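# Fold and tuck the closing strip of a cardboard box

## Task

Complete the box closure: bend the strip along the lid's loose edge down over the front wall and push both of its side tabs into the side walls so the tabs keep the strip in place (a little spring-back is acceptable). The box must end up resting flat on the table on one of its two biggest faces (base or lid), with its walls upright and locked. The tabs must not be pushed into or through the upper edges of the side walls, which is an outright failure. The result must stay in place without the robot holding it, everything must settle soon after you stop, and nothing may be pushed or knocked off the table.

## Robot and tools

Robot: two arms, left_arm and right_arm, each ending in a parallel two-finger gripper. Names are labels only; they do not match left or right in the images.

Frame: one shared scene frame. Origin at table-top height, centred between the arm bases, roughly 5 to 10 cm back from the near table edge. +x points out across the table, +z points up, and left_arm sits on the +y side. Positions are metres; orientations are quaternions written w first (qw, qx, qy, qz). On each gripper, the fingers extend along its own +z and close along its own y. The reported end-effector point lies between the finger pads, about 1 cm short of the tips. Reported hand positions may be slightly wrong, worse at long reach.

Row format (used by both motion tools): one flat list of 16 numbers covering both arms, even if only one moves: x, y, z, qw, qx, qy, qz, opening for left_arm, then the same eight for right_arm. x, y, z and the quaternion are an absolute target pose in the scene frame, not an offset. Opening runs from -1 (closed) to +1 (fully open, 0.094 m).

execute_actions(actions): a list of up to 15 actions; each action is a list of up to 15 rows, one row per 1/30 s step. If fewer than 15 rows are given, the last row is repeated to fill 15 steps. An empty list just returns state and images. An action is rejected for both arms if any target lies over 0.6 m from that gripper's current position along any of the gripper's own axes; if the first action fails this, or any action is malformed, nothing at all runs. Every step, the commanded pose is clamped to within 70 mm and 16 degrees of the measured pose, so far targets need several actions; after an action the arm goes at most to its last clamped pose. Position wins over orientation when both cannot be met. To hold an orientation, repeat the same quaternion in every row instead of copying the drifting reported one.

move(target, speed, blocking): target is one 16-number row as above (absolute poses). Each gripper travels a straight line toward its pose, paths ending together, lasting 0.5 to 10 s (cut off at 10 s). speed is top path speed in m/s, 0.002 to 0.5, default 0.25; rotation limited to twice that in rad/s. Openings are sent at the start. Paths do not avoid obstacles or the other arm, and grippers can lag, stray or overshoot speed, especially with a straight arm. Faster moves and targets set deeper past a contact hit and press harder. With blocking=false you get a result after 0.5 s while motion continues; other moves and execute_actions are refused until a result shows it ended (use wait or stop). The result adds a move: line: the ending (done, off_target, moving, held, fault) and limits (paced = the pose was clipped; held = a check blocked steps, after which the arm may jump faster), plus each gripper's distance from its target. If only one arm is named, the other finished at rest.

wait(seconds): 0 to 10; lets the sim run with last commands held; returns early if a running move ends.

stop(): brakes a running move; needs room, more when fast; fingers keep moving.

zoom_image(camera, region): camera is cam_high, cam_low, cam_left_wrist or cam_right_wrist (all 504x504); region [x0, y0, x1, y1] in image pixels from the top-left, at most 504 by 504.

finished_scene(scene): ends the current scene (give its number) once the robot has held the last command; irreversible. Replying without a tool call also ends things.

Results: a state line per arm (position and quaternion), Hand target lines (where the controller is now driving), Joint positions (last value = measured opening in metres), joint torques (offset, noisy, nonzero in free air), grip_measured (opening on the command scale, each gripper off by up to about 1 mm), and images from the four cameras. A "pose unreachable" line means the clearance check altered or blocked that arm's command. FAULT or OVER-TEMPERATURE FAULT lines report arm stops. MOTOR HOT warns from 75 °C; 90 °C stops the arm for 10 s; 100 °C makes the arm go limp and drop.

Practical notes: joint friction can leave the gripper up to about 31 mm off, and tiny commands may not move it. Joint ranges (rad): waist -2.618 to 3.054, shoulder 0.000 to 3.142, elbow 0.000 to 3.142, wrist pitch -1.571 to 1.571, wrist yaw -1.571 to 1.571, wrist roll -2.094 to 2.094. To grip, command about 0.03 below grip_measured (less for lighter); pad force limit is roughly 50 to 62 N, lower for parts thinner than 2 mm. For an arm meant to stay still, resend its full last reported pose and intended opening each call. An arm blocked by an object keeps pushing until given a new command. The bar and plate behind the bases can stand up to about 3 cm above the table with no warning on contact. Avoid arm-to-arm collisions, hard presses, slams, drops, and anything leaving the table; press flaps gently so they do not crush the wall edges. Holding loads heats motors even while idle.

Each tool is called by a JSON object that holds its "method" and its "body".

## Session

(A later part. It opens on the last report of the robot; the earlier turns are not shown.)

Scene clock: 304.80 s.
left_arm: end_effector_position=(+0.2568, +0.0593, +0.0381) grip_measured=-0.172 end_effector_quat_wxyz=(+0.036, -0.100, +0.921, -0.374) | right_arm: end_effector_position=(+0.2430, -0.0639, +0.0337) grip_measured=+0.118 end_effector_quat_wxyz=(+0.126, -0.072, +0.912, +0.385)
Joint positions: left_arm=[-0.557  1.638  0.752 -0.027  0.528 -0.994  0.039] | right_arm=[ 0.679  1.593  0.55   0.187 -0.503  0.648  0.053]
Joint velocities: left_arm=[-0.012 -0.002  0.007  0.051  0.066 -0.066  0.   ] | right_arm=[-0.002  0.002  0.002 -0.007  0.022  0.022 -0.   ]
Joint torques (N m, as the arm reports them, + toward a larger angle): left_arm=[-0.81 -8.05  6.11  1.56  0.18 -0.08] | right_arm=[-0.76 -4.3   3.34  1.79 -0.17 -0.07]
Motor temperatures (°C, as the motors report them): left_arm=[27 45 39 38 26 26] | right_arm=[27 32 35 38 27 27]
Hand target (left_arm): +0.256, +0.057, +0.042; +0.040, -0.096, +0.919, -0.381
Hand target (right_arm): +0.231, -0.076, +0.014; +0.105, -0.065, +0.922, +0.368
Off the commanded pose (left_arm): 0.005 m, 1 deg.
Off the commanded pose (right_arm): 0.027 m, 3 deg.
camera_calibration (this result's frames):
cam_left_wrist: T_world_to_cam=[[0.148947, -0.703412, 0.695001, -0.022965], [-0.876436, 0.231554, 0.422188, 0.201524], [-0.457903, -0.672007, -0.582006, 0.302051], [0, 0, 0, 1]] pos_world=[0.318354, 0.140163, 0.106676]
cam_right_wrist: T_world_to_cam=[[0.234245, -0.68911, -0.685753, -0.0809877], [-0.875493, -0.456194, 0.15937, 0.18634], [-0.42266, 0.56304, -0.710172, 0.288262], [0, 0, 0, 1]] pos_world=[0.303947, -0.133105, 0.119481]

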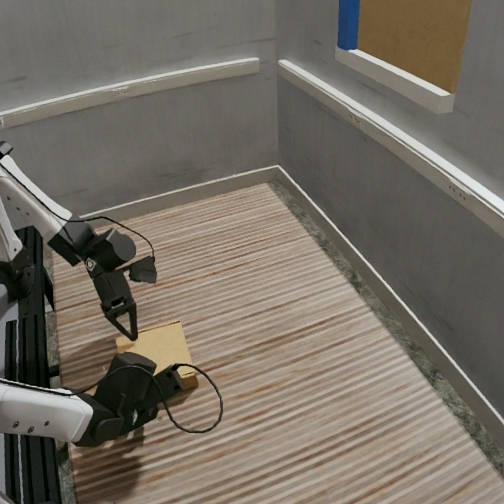

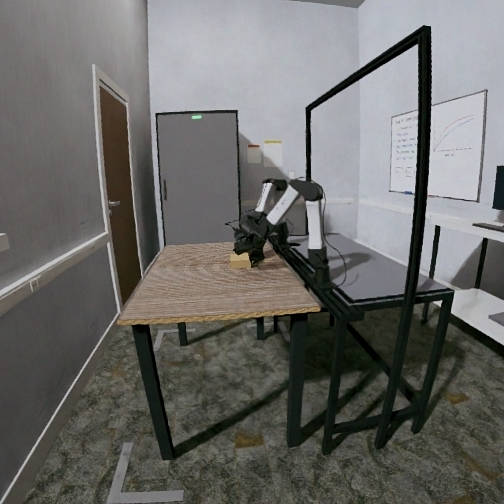

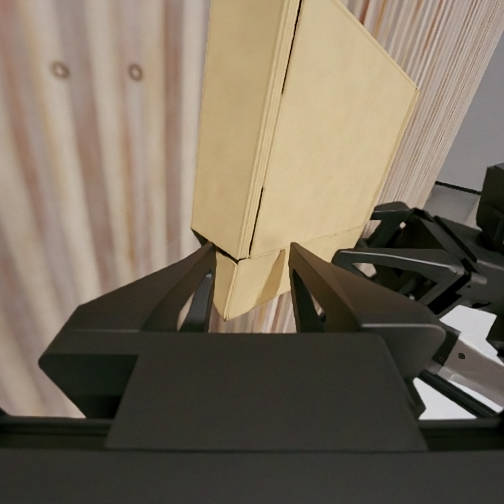

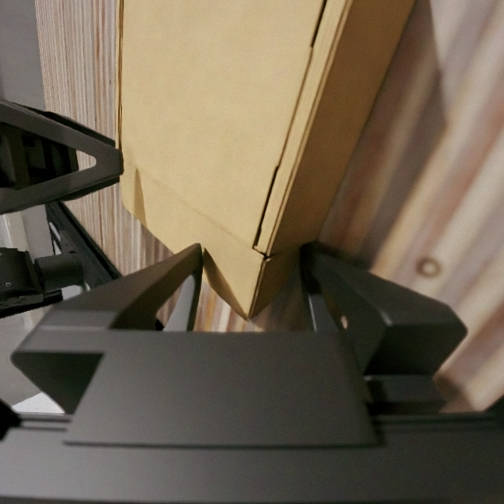

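{"method": "move", "body": {"target": [0.248,0.060,0.042,0.1057,0.0648,0.922,-0.368,-0.17,0.240,-0.064,0.056,0.1057,-0.0648,0.922,0.368,0.12], "speed": 0.04}}

{"method": "zoom_image", "body": {"camera": "cam_left_wrist", "region": [140,150,380,320]}}

{"method": "zoom_image", "body": {"camera": "cam_right_wrist", "region": [120,150,360,320]}}

Scene clock: 317.07 s.
left_arm: end_effector_position=(+0.2524, +0.0608, +0.0376) grip_measured=-0.172 end_effector_quat_wxyz=(+0.097, +0.055, +0.925, -0.363) | right_arm: end_effector_position=(+0.2351, -0.0709, +0.0439) grip_measured=+0.118 end_effector_quat_wxyz=(+0.094, -0.060, +0.926, +0.362)
Joint positions: left_arm=[-0.56   1.624  0.733 -0.019  0.528 -0.664  0.039] | right_arm=[ 0.679  1.529  0.61  -0.023 -0.496  0.649  0.053]
Joint velocities: left_arm=[ 0.002 -0.002  0.007 -0.037  0.022 -0.066 -0.   ] | right_arm=[-0.002 -0.007 -0.002  0.022  0.007 -0.037 -0.001]
Joint torques (N m, as the arm reports them, + toward a larger angle): left_arm=[-1.17 -9.12  5.16  1.56  0.15 -0.03] | right_arm=[ 0.97 -6.67  8.67  1.47 -0.14  0.03]
Motor temperatures (°C, as the motors report them): left_arm=[27 45 38 38 26 26] | right_arm=[27 33 36 38 27 27]
Hand target (left_arm): +0.248, +0.060, +0.042; +0.105, +0.065, +0.922, -0.367
Hand target (right_arm): +0.240, -0.064, +0.056; +0.105, -0.065, +0.921, +0.368
Off the commanded pose (left_arm): 0.006 m, 2 deg.
Off the commanded pose (right_arm): 0.015 m, 2 deg.
move: off_target (right_arm)
camera_calibration (this result's frames):
cam_left_wrist: T_world_to_cam=[[-0.180042, -0.730674, 0.65856, 0.0651583], [-0.871702, 0.428719, 0.237352, 0.191314], [-0.455764, -0.531334, -0.714117, 0.296598], [0, 0, 0, 1]] pos_world=[0.313678, 0.123182, 0.123486]
cam_right_wrist: T_world_to_cam=[[0.184826, -0.727055, -0.661233, -0.0690384], [-0.863811, -0.441058, 0.243514, 0.169159], [-0.46869, 0.526173, -0.709557, 0.304332], [0, 0, 0, 1]] pos_world=[0.301518, -0.135717, 0.129098]

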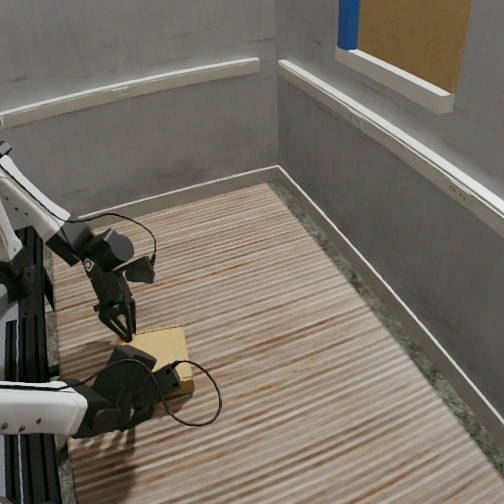

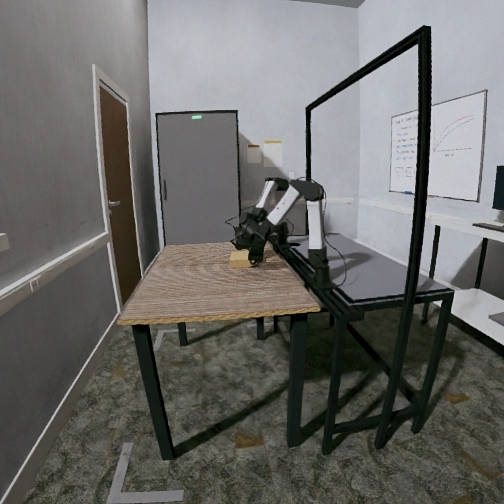

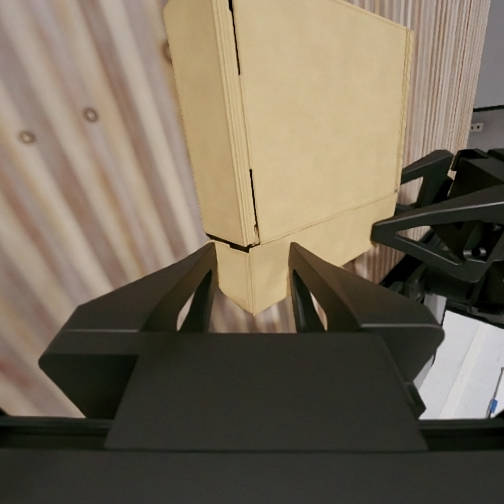

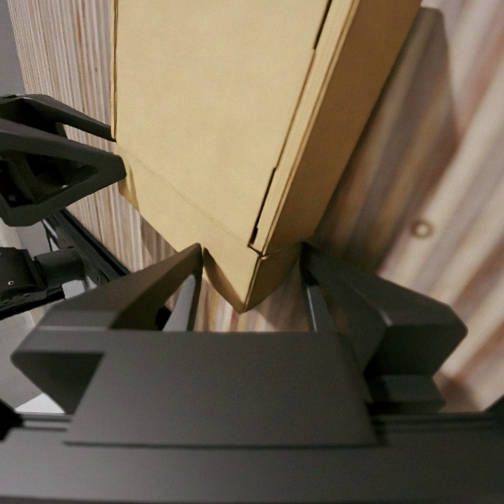

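Region (140, 150, 380, 320) of cam_left_wrist's 504x504 image, scaled by 2.100, with more detail than that image has; it fills the top 357 rows of this view, and the rest is white.

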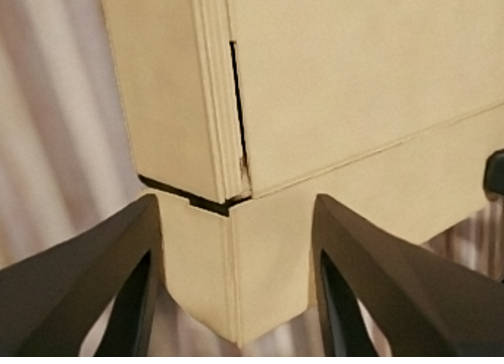

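Region (120, 150, 360, 320) of cam_right_wrist's 504x504 image, scaled by 2.100, with more detail than that image has; it fills the top 357 rows of this view, and the rest is white.

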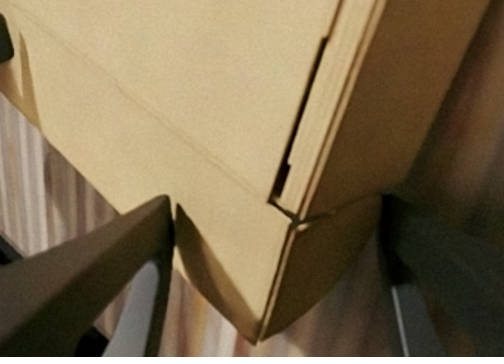

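{"method": "move", "body": {"target": [0.250,0.085,0.045,0.1057,0.0648,0.922,-0.368,-0.17,0.236,-0.098,0.040,0.1057,-0.0648,0.922,0.368,0.12], "speed": 0.02}}

{"method": "move", "body": {"target": [0.245,0.10,0.06,0,0,0.924,-0.383,-0.3,0.236,-0.115,0.065,0,0,0.924,0.383,-0.3], "speed": 0.1}}

Scene clock: 323.13 s.
left_arm: end_effector_position=(+0.2562, +0.0784, +0.0445) grip_measured=-0.172 end_effector_quat_wxyz=(+0.112, +0.066, +0.921, -0.368) | right_arm: end_effector_position=(+0.2427, -0.0933, +0.0430) grip_measured=+0.118 end_effector_quat_wxyz=(+0.109, -0.063, +0.922, +0.366)
Joint positions: left_arm=[-0.499  1.577  0.702 -0.037  0.565 -0.591  0.039] | right_arm=[ 0.59   1.501  0.569 -0.02  -0.541  0.565  0.053]
Joint velocities: left_arm=[-0.012  0.002 -0.017 -0.022  0.007 -0.007 -0.   ] | right_arm=[ 0.002  0.007 -0.002 -0.066 -0.037 -0.081  0.   ]
Joint torques (N m, as the arm reports them, + toward a larger angle): left_arm=[ 0.44 -8.69  5.24  1.22  0.26  0.03] | right_arm=[-0.65 -6.    4.52  1.62 -0.35 -0.08]
Motor temperatures (°C, as the motors report them): left_arm=[27 45 38 38 26 26] | right_arm=[27 33 36 38 27 27]
Hand target (left_arm): +0.250, +0.084, +0.045; +0.106, +0.065, +0.921, -0.368
Hand target (right_arm): +0.236, -0.098, +0.040; +0.106, -0.065, +0.922, +0.367
Off the commanded pose (left_arm): 0.009 m, 1 deg.
Off the commanded pose (right_arm): 0.009 m, 0 deg.
move: done
camera_calibration (this result's frames):
cam_left_wrist: T_world_to_cam=[[-0.211998, -0.72018, 0.660604, 0.0814875], [-0.87436, 0.441715, 0.200956, 0.186678], [-0.436523, -0.535003, -0.723339, 0.308414], [0, 0, 0, 1]] pos_world=[0.315128, 0.14123, 0.131743]
cam_right_wrist: T_world_to_cam=[[0.201867, -0.719711, -0.664278, -0.0906685], [-0.872504, -0.44028, 0.211875, 0.169636], [-0.444957, 0.536815, -0.716829, 0.314581], [0, 0, 0, 1]] pos_world=[0.306286, -0.15944, 0.12933]

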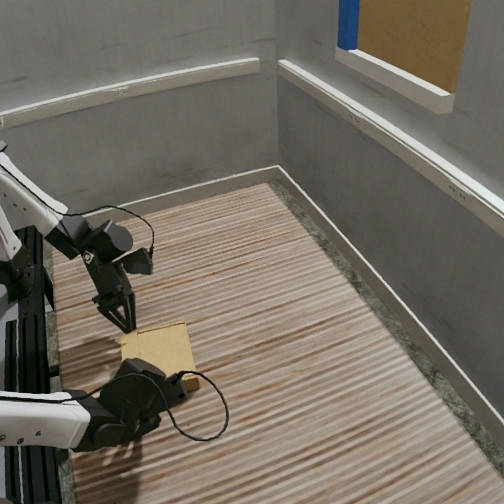

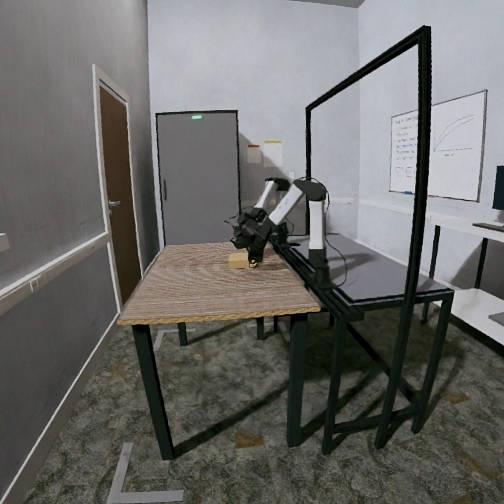

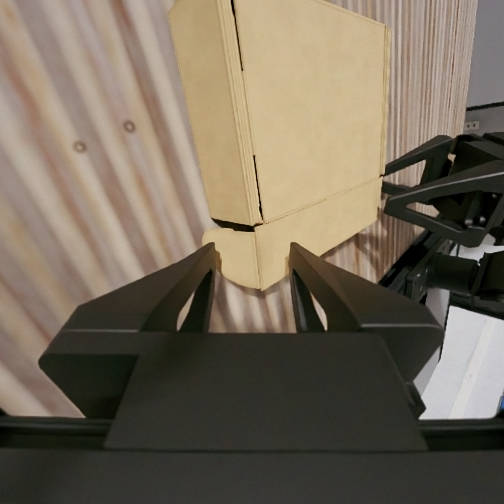

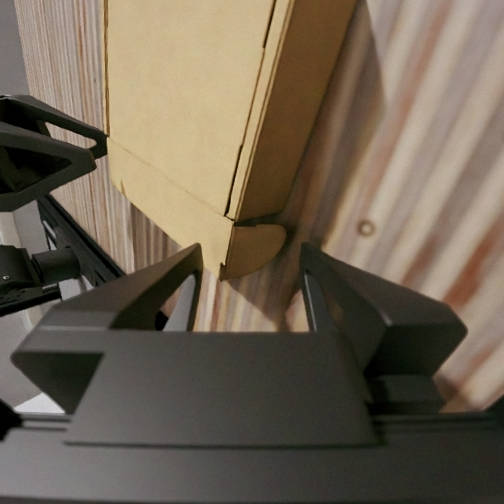

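Scene clock: 324.97 s.
left_arm: end_effector_position=(+0.2424, +0.0988, +0.0559) grip_measured=-0.299 end_effector_quat_wxyz=(+0.003, +0.003, +0.925, -0.381) | right_arm: end_effector_position=(+0.2297, -0.1171, +0.0565) grip_measured=-0.298 end_effector_quat_wxyz=(-0.007, +0.004, +0.926, +0.377)
Joint positions: left_arm=[-0.402  1.577  0.797 -0.337  0.719 -0.601  0.033] | right_arm=[ 0.466  1.501  0.683 -0.372 -0.702  0.55   0.033]
Joint velocities: left_arm=[ 0.012  0.007  0.007 -0.037  0.022 -0.007 -0.   ] | right_arm=[-0.007 -0.007 -0.007  0.081  0.022 -0.022 -0.001]
Joint torques (N m, as the arm reports them, + toward a larger angle): left_arm=[ 0.46 -6.65  7.81  0.93  0.39 -0.04] | right_arm=[-0.79 -5.45  8.58  1.05 -0.43 -0.06]
Motor temperatures (°C, as the motors report them): left_arm=[27 45 38 38 26 26] | right_arm=[27 33 37 38 27 27]
Hand target (left_arm): +0.245, +0.099, +0.061; +0.001, -0.001, +0.923, -0.384
Hand target (right_arm): +0.236, -0.116, +0.064; +0.001, +0.000, +0.924, +0.383
Off the commanded pose (left_arm): 0.005 m, 1 deg.
Off the commanded pose (right_arm): 0.011 m, 1 deg.
move: off_target (right_arm)
camera_calibration (this result's frames):
cam_left_wrist: T_world_to_cam=[[-0.0172663, -0.710739, 0.703244, 0.0351292], [-0.812878, 0.419514, 0.404027, 0.139269], [-0.582178, -0.564675, -0.584987, 0.352035], [0, 0, 0, 1]] pos_world=[0.318762, 0.165328, 0.124963]
cam_right_wrist: T_world_to_cam=[[-0.00711883, -0.711633, -0.702516, -0.0450805], [-0.803431, -0.414197, 0.427714, 0.119994], [-0.595355, 0.567468, -0.568799, 0.361019], [0, 0, 0, 1]] pos_world=[0.31102, -0.187246, 0.122354]

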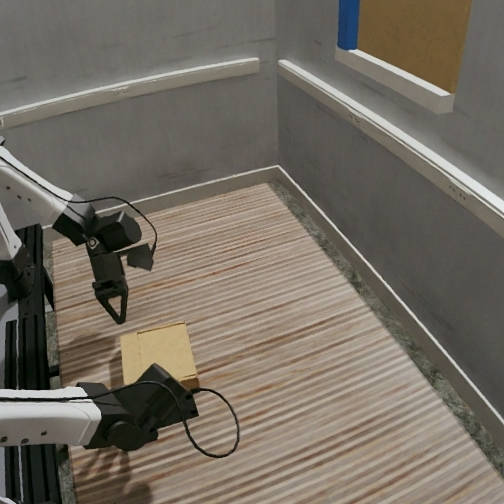

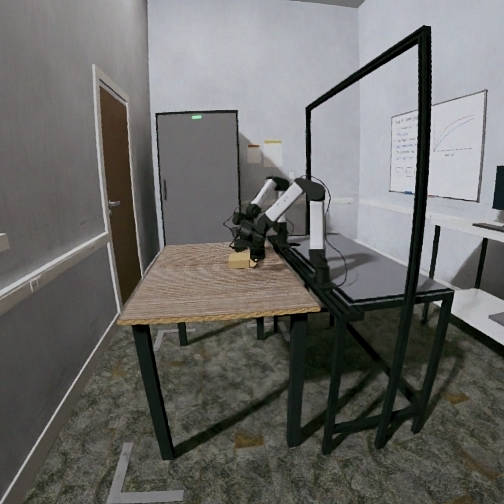

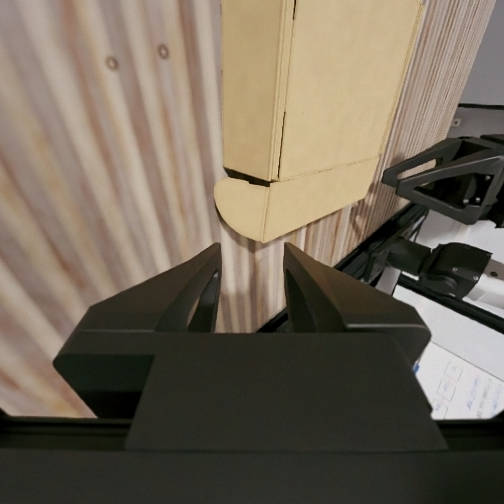

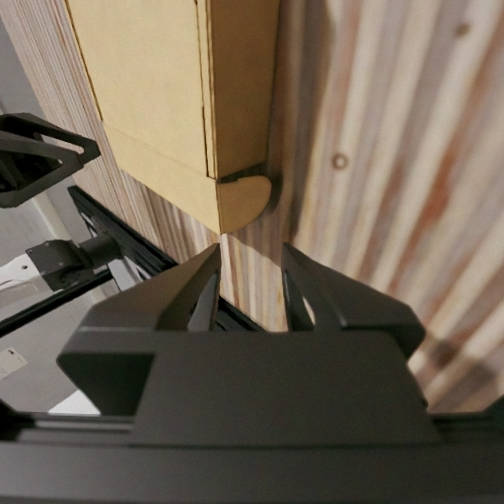

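{"method": "move", "body": {"target": [0.256,0.082,0.038,0,0,0.924,-0.383,-0.3,0.246,-0.100,0.046,0,0,0.924,0.383,-0.3], "speed": 0.03}}

Scene clock: 330.73 s.
left_arm: end_effector_position=(+0.2499, +0.0862, +0.0393) grip_measured=-0.299 end_effector_quat_wxyz=(-0.005, +0.000, +0.924, -0.383) | right_arm: end_effector_position=(+0.2360, -0.1068, +0.0413) grip_measured=-0.298 end_effector_quat_wxyz=(-0.010, +0.004, +0.925, +0.380)
Joint positions: left_arm=[-0.428  1.668  0.813 -0.252  0.72  -0.636  0.033] | right_arm=[ 0.489  1.584  0.683 -0.273 -0.702  0.579  0.033]
Joint velocities: left_arm=[ 0.012  0.007  0.007 -0.051 -0.037 -0.051 -0.   ] | right_arm=[-0.002 -0.002 -0.002 -0.037  0.037 -0.081 -0.001]
Joint torques (N m, as the arm reports them, + toward a larger angle): left_arm=[-0.84 -5.78  7.57  1.26  0.17 -0.09] | right_arm=[ 0.58 -4.85  9.04  1.26 -0.27  0.03]
Motor temperatures (°C, as the motors report them): left_arm=[27 44 38 38 26 26] | right_arm=[27 33 37 37 27 27]
Hand target (left_arm): +0.256, +0.083, +0.038; -0.000, +0.000, +0.924, -0.383
Hand target (right_arm): +0.246, -0.100, +0.046; -0.000, +0.000, +0.924, +0.383
Off the commanded pose (left_arm): 0.008 m, 1 deg.
Off the commanded pose (right_arm): 0.013 m, 1 deg.
move: off_target (right_arm)
camera_calibration (this result's frames):
cam_left_wrist: T_world_to_cam=[[-0.00580673, -0.706736, 0.707454, 0.0346843], [-0.805639, 0.422401, 0.415359, 0.15486], [-0.592378, -0.56754, -0.571827, 0.341851], [0, 0, 0, 1]] pos_world=[0.327468, 0.153114, 0.10662]
cam_right_wrist: T_world_to_cam=[[-0.00947254, -0.706418, -0.707732, -0.0470508], [-0.799882, -0.419382, 0.42931, 0.134317], [-0.600082, 0.570169, -0.561079, 0.35136], [0, 0, 0, 1]] pos_world=[0.317837, -0.177242, 0.106177]

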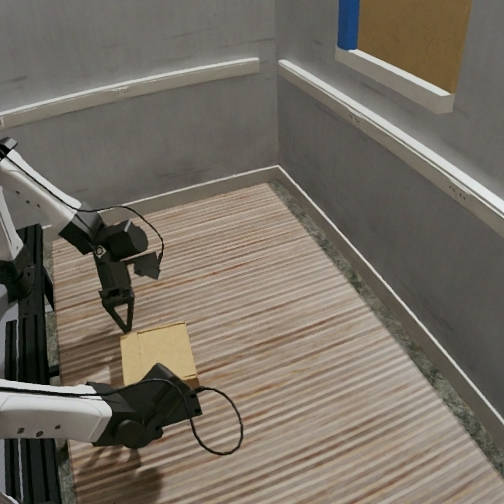

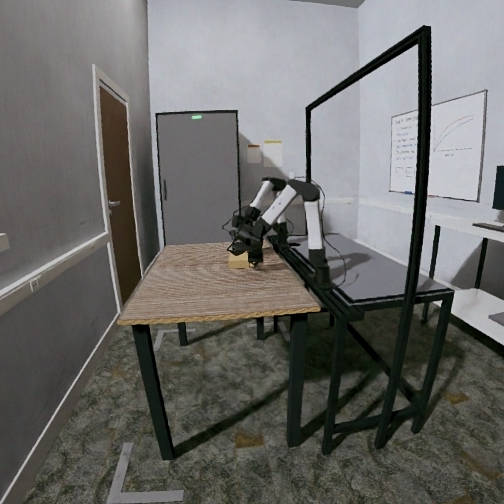

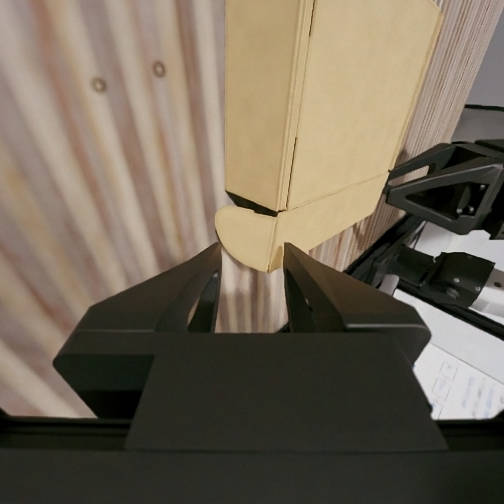

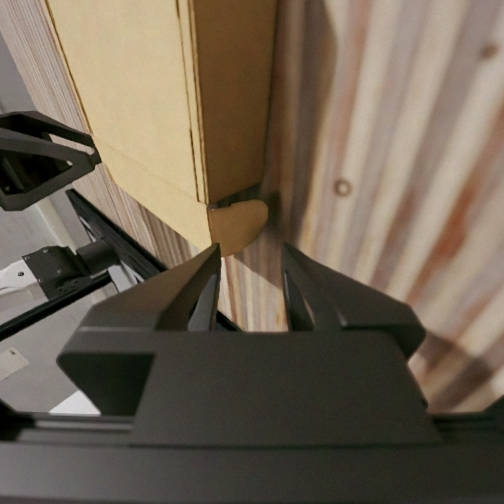

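{"method": "move", "body": {"target": [0.260,0.078,0.041,0,0,0.924,-0.383,-0.3,0.254,-0.098,0.054,0,0,0.924,0.383,-0.3], "speed": 0.02}}

{"method": "move", "body": {"target": [0.260,0.066,0.041,0,0,0.924,-0.383,-0.3,0.254,-0.082,0.054,0,0,0.924,0.383,-0.3], "speed": 0.012}}

{"method": "zoom_image", "body": {"camera": "cam_left_wrist", "region": [140,150,380,320]}}

{"method": "zoom_image", "body": {"camera": "cam_right_wrist", "region": [120,150,360,320]}}

Scene clock: 336.83 s.
left_arm: end_effector_position=(+0.2566, +0.0803, +0.0472) grip_measured=-0.299 end_effector_quat_wxyz=(+0.004, +0.005, +0.921, -0.389) | right_arm: end_effector_position=(+0.2503, -0.1002, +0.0538) grip_measured=-0.298 end_effector_quat_wxyz=(+0.002, -0.000, +0.923, +0.386)
Joint positions: left_arm=[-0.433  1.668  0.84  -0.25   0.72  -0.644  0.033] | right_arm=[ 0.489  1.592  0.743 -0.295 -0.702  0.58   0.033]
Joint velocities: left_arm=[-0.017  0.007 -0.017 -0.007  0.037  0.022 -0.   ] | right_arm=[ 0.007  0.002  0.002  0.081  0.007 -0.022 -0.001]
Joint torques (N m, as the arm reports them, + toward a larger angle): left_arm=[-0.82 -5.03  7.66  1.17  0.14 -0.15] | right_arm=[ 0.01 -5.16  8.48  1.15 -0.24 -0.02]
Motor temperatures (°C, as the motors report them): left_arm=[27 43 39 38 26 26] | right_arm=[27 33 38 37 27 27]
Hand target (left_arm): +0.260, +0.078, +0.041; +0.000, +0.000, +0.924, -0.383
Hand target (right_arm): +0.254, -0.098, +0.054; +0.000, -0.000, +0.924, +0.383
Off the commanded pose (left_arm): 0.007 m, 1 deg.
Off the commanded pose (right_arm): 0.004 m, 0 deg.
move: done
camera_calibration (this result's frames):
cam_left_wrist: T_world_to_cam=[[-0.0206841, -0.697303, 0.716478, 0.0275789], [-0.813215, 0.428613, 0.393665, 0.161986], [-0.581595, -0.574508, -0.575923, 0.34495], [0, 0, 0, 1]] pos_world=[0.332921, 0.147978, 0.115137]
cam_right_wrist: T_world_to_cam=[[0.00879327, -0.697692, -0.716344, -0.0367071], [-0.810983, -0.424072, 0.403075, 0.14691], [-0.585004, 0.577399, -0.569545, 0.360567], [0, 0, 0, 1]] pos_world=[0.330397, -0.1715, 0.119848]

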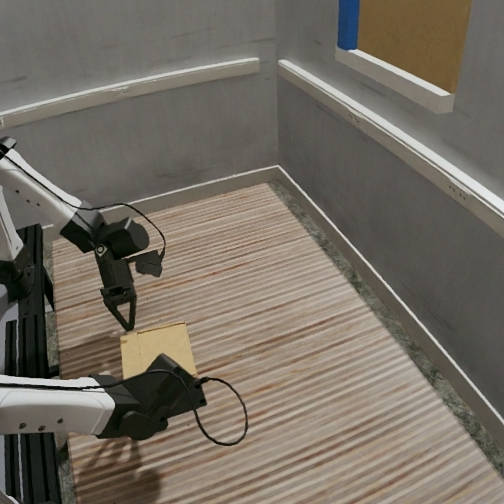

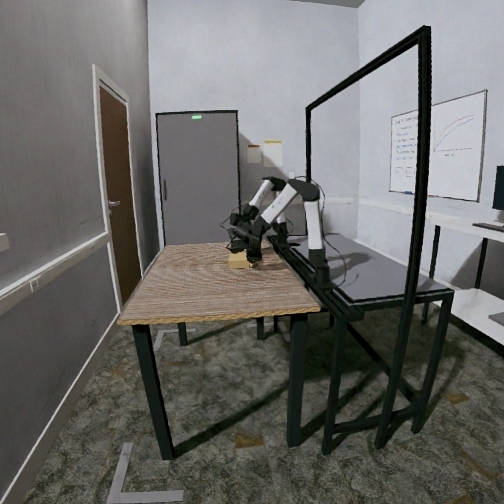

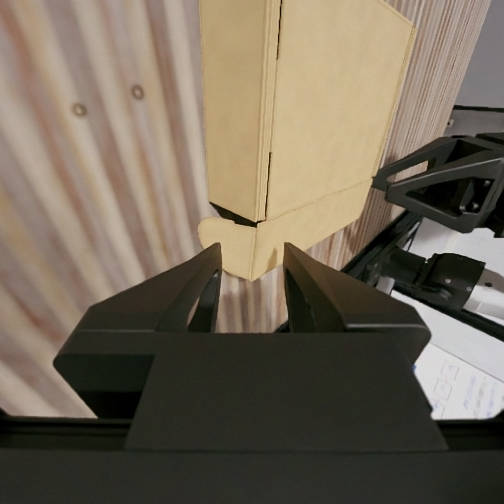

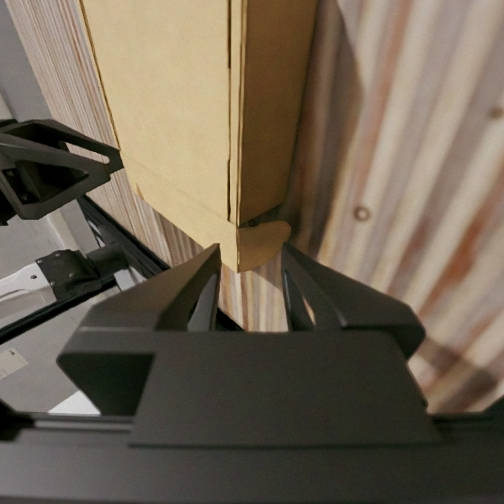

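Scene clock: 338.77 s.
left_arm: end_effector_position=(+0.2542, +0.0700, +0.0425) grip_measured=-0.299 end_effector_quat_wxyz=(-0.005, +0.000, +0.923, -0.384) | right_arm: end_effector_position=(+0.2483, -0.0865, +0.0532) grip_measured=-0.298 end_effector_quat_wxyz=(-0.004, +0.001, +0.923, +0.385)
Joint positions: left_arm=[-0.469  1.694  0.856 -0.237  0.703 -0.685  0.033] | right_arm=[ 0.537  1.611  0.759 -0.27  -0.686  0.636  0.033]
Joint velocities: left_arm=[ 0.002  0.007  0.007  0.007 -0.022  0.037  0.   ] | right_arm=[ 0.007  0.002 -0.017  0.037  0.007 -0.007  0.   ]
Joint torques (N m, as the arm reports them, + toward a larger angle): left_arm=[-0.82 -6.14  7.67  1.29  0.15 -0.08] | right_arm=[ 0.59 -5.04  8.26  1.27 -0.24  0.06]
Motor temperatures (°C, as the motors report them): left_arm=[27 43 39 38 26 26] | right_arm=[27 33 38 37 27 27]
Hand target (left_arm): +0.260, +0.066, +0.041; +0.000, -0.000, +0.924, -0.383
Hand target (right_arm): +0.254, -0.082, +0.054; -0.000, +0.000, +0.924, +0.383
Off the commanded pose (left_arm): 0.007 m, 1 deg.
Off the commanded pose (right_arm): 0.007 m, 1 deg.
move: done
camera_calibration (this result's frames):
cam_left_wrist: T_world_to_cam=[[-0.00556386, -0.705518, 0.70867, 0.0207593], [-0.80516, 0.423438, 0.415232, 0.16367], [-0.593031, -0.568283, -0.570411, 0.337178], [0, 0, 0, 1]] pos_world=[0.331853, 0.136954, 0.109657]
cam_right_wrist: T_world_to_cam=[[0.000377274, -0.699777, -0.714361, -0.0257339], [-0.804613, -0.4244, 0.415311, 0.149086], [-0.5938, 0.574628, -0.563209, 0.352754], [0, 0, 0, 1]] pos_world=[0.329431, -0.157438, 0.118374]

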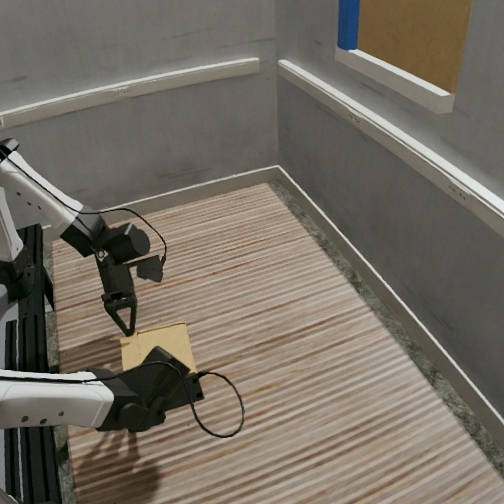

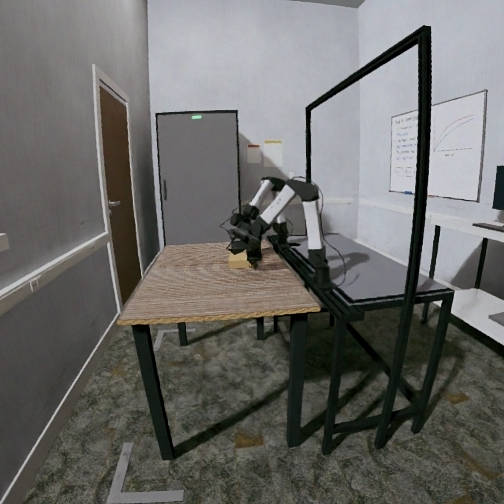

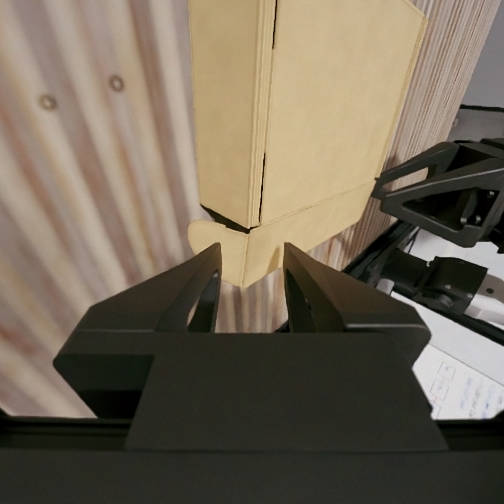

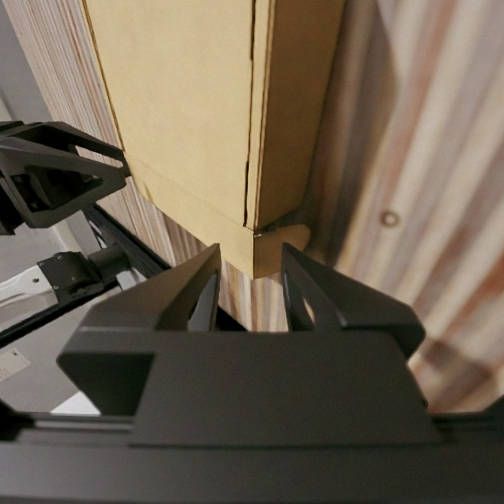

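Region (140, 150, 380, 320) of cam_left_wrist's 504x504 image, scaled by 2.100, with more detail than that image has; it fills the top 357 rows of this view, and the rest is white.

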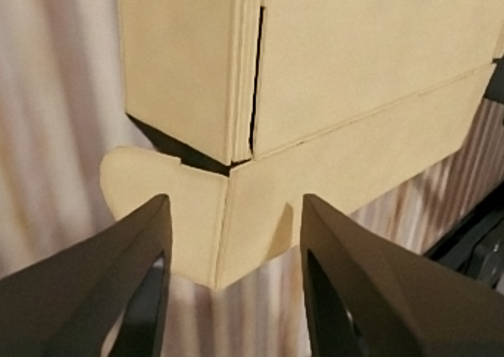

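Region (120, 150, 360, 320) of cam_right_wrist's 504x504 image, scaled by 2.100, with more detail than that image has; it fills the top 357 rows of this view, and the rest is white.

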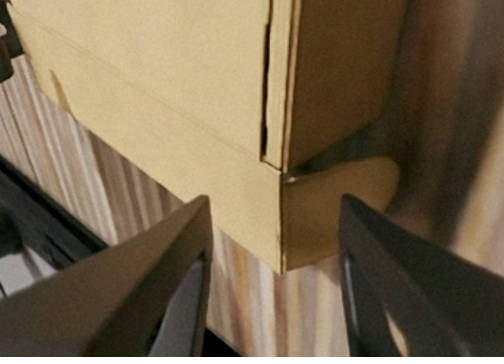

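{"method": "move", "body": {"target": [0.260,0.064,0.041,0,0,0.924,-0.383,-0.3,0.251,-0.072,0.052,0,0,0.924,0.383,-0.1], "speed": 0.01}}

{"method": "zoom_image", "body": {"camera": "cam_left_wrist", "region": [140,150,380,320]}}

{"method": "zoom_image", "body": {"camera": "cam_right_wrist", "region": [120,150,360,320]}}

Scene clock: 344.03 s.
left_arm: end_effector_position=(+0.2537, +0.0687, +0.0423) grip_measured=-0.299 end_effector_quat_wxyz=(-0.005, -0.000, +0.924, -0.383) | right_arm: end_effector_position=(+0.2462, -0.0765, +0.0517) grip_measured=-0.102 end_effector_quat_wxyz=(-0.004, +0.001, +0.923, +0.384)
Joint positions: left_arm=[-0.474  1.694  0.856 -0.234  0.699 -0.692  0.033] | right_arm=[ 0.574  1.621  0.759 -0.234 -0.669  0.676  0.042]
Joint velocities: left_arm=[-0.022 -0.007 -0.022  0.022 -0.022 -0.022 -0.   ] | right_arm=[ 0.017 -0.002 -0.007  0.051 -0.051  0.007 -0.001]
Joint torques (N m, as the arm reports them, + toward a larger angle): left_arm=[-0.89 -6.    7.82  1.32  0.11 -0.12] | right_arm=[ 0.74 -5.26  8.14  1.39 -0.26  0.03]
Motor temperatures (°C, as the motors report them): left_arm=[27 43 39 38 26 26] | right_arm=[27 33 39 37 27 27]
Hand target (left_arm): +0.260, +0.064, +0.041; -0.000, +0.000, +0.924, -0.383
Hand target (right_arm): +0.251, -0.072, +0.052; -0.000, +0.000, +0.924, +0.383
Off the commanded pose (left_arm): 0.008 m, 1 deg.
Off the commanded pose (right_arm): 0.007 m, 0 deg.
move: done
camera_calibration (this result's frames):
cam_left_wrist: T_world_to_cam=[[-0.0042688, -0.706747, 0.707453, 0.0197789], [-0.805464, 0.421695, 0.416414, 0.16401], [-0.592629, -0.568051, -0.57106, 0.335968], [0, 0, 0, 1]] pos_world=[0.331293, 0.135664, 0.109569]
cam_right_wrist: T_world_to_cam=[[0.00137128, -0.700609, -0.713544, -0.020205], [-0.804891, -0.424206, 0.41497, 0.152317], [-0.593421, 0.573756, -0.564496, 0.344838], [0, 0, 0, 1]] pos_world=[0.32726, -0.147395, 0.117036]

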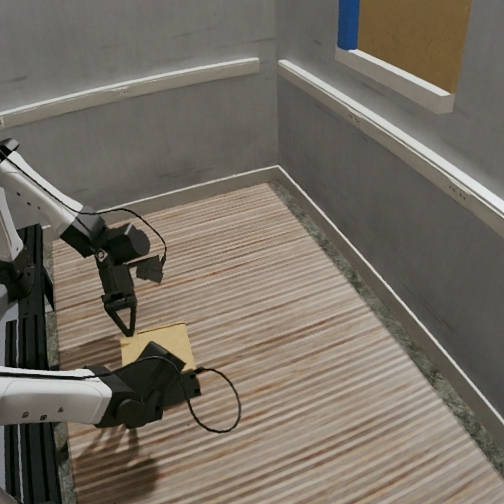

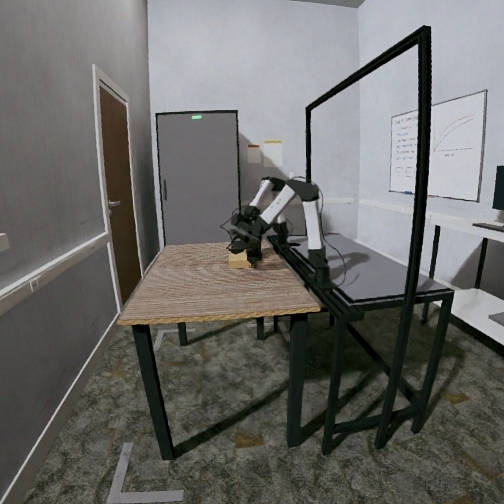

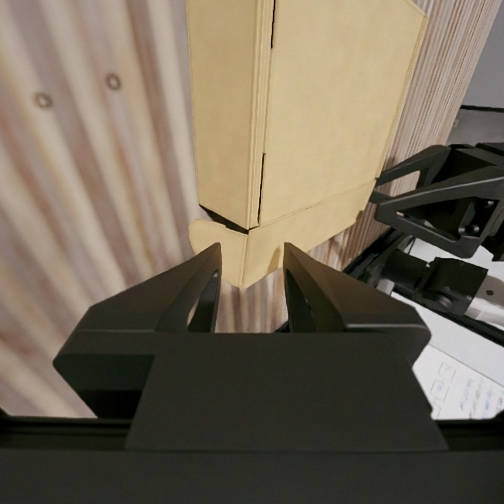

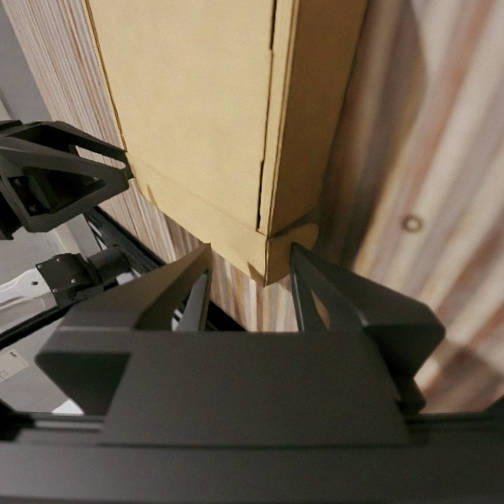

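Region (140, 150, 380, 320) of cam_left_wrist's 504x504 image, scaled by 2.100, with more detail than that image has; it fills the top 357 rows of this view, and the rest is white.

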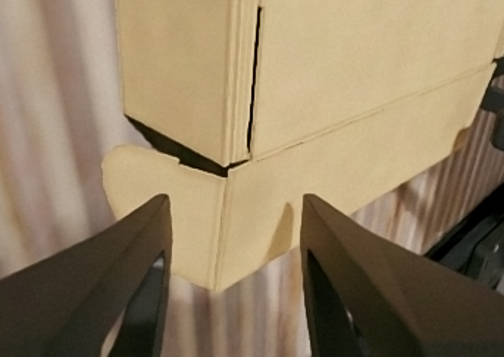

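Region (120, 150, 360, 320) of cam_right_wrist's 504x504 image, scaled by 2.100, with more detail than that image has; it fills the top 357 rows of this view, and the rest is white.

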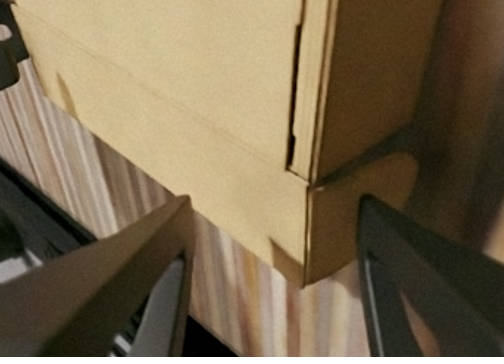

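Good positions. Continue inward: left 7 mm, right 4 mm.

{"method": "move", "body": {"target": [0.259,0.057,0.042,0,0,0.924,-0.383,-0.3,0.250,-0.068,0.053,0,0,0.924,0.383,-0.1], "speed": 0.008}}

{"method": "zoom_image", "body": {"camera": "cam_left_wrist", "region": [140,150,380,320]}}

{"method": "zoom_image", "body": {"camera": "cam_right_wrist", "region": [120,150,360,320]}}

Scene clock: 349.13 s.
left_arm: end_effector_position=(+0.2533, +0.0627, +0.0418) grip_measured=-0.299 end_effector_quat_wxyz=(-0.006, -0.002, +0.925, -0.380) | right_arm: end_effector_position=(+0.2449, -0.0742, +0.0511) grip_measured=-0.102 end_effector_quat_wxyz=(-0.004, +0.003, +0.924, +0.381)
Joint positions: left_arm=[-0.494  1.702  0.866 -0.226  0.684 -0.715  0.033] | right_arm=[ 0.586  1.621  0.759 -0.229 -0.657  0.693  0.042]
Joint velocities: left_arm=[ 0.007 -0.007 -0.017 -0.095  0.022  0.022 -0.   ] | right_arm=[-0.012 -0.012 -0.002  0.022 -0.007  0.022  0.   ]
Joint torques (N m, as the arm reports them, + toward a larger angle): left_arm=[-0.94 -6.31  7.74  1.35  0.18 -0.13] | right_arm=[ 0.88 -5.19  8.34  1.44 -0.31  0.1 ]
Motor temperatures (°C, as the motors report them): left_arm=[27 42 39 38 26 26] | right_arm=[27 33 39 37 27 27]
Hand target (left_arm): +0.259, +0.057, +0.042; -0.000, +0.000, +0.924, -0.383
Hand target (right_arm): +0.250, -0.068, +0.053; -0.000, +0.000, +0.924, +0.383
Off the commanded pose (left_arm): 0.008 m, 1 deg.
Off the commanded pose (right_arm): 0.008 m, 1 deg.
move: done
camera_calibration (this result's frames):
cam_left_wrist: T_world_to_cam=[[-0.00140158, -0.711188, 0.703001, 0.015652], [-0.805761, 0.417148, 0.4204, 0.166633], [-0.592239, -0.565861, -0.573632, 0.331968], [0, 0, 0, 1]] pos_world=[0.330893, 0.129469, 0.109372]
cam_right_wrist: T_world_to_cam=[[-0.00297883, -0.705011, -0.70919, -0.0184486], [-0.805355, -0.41871, 0.419626, 0.1528], [-0.592786, 0.5724, -0.566537, 0.342207], [0, 0, 0, 1]] pos_world=[0.325858, -0.144907, 0.11667]

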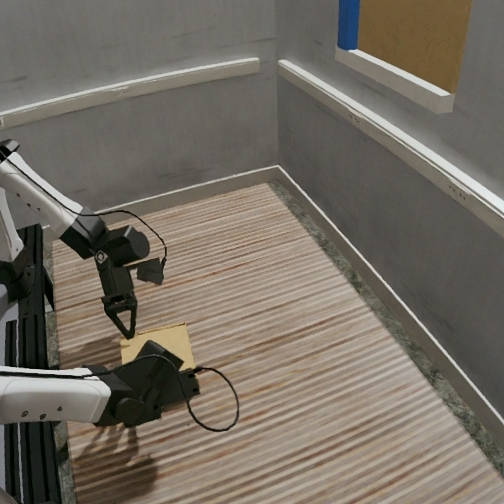

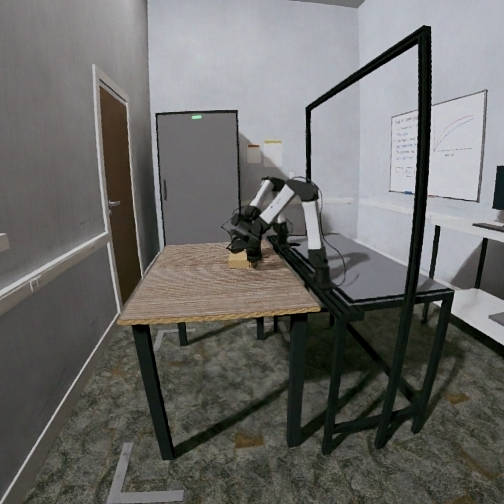

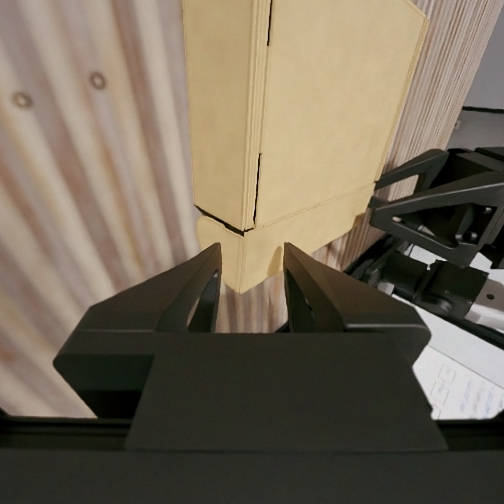

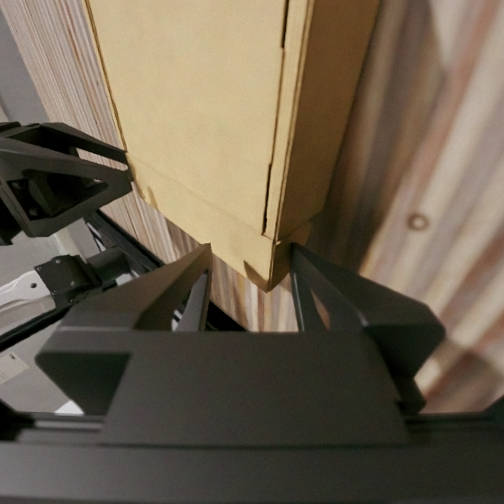

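Region (140, 150, 380, 320) of cam_left_wrist's 504x504 image, scaled by 2.100, with more detail than that image has; it fills the top 357 rows of this view, and the rest is white.

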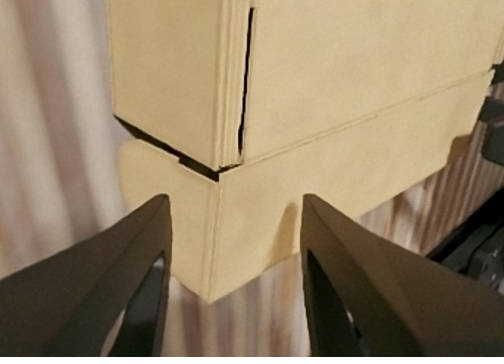

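Region (120, 150, 360, 320) of cam_right_wrist's 504x504 image, scaled by 2.100, with more detail than that image has; it fills the top 357 rows of this view, and the rest is white.

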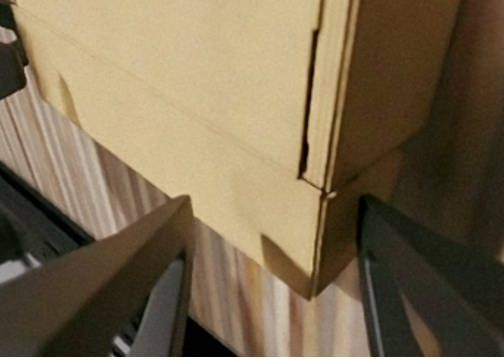

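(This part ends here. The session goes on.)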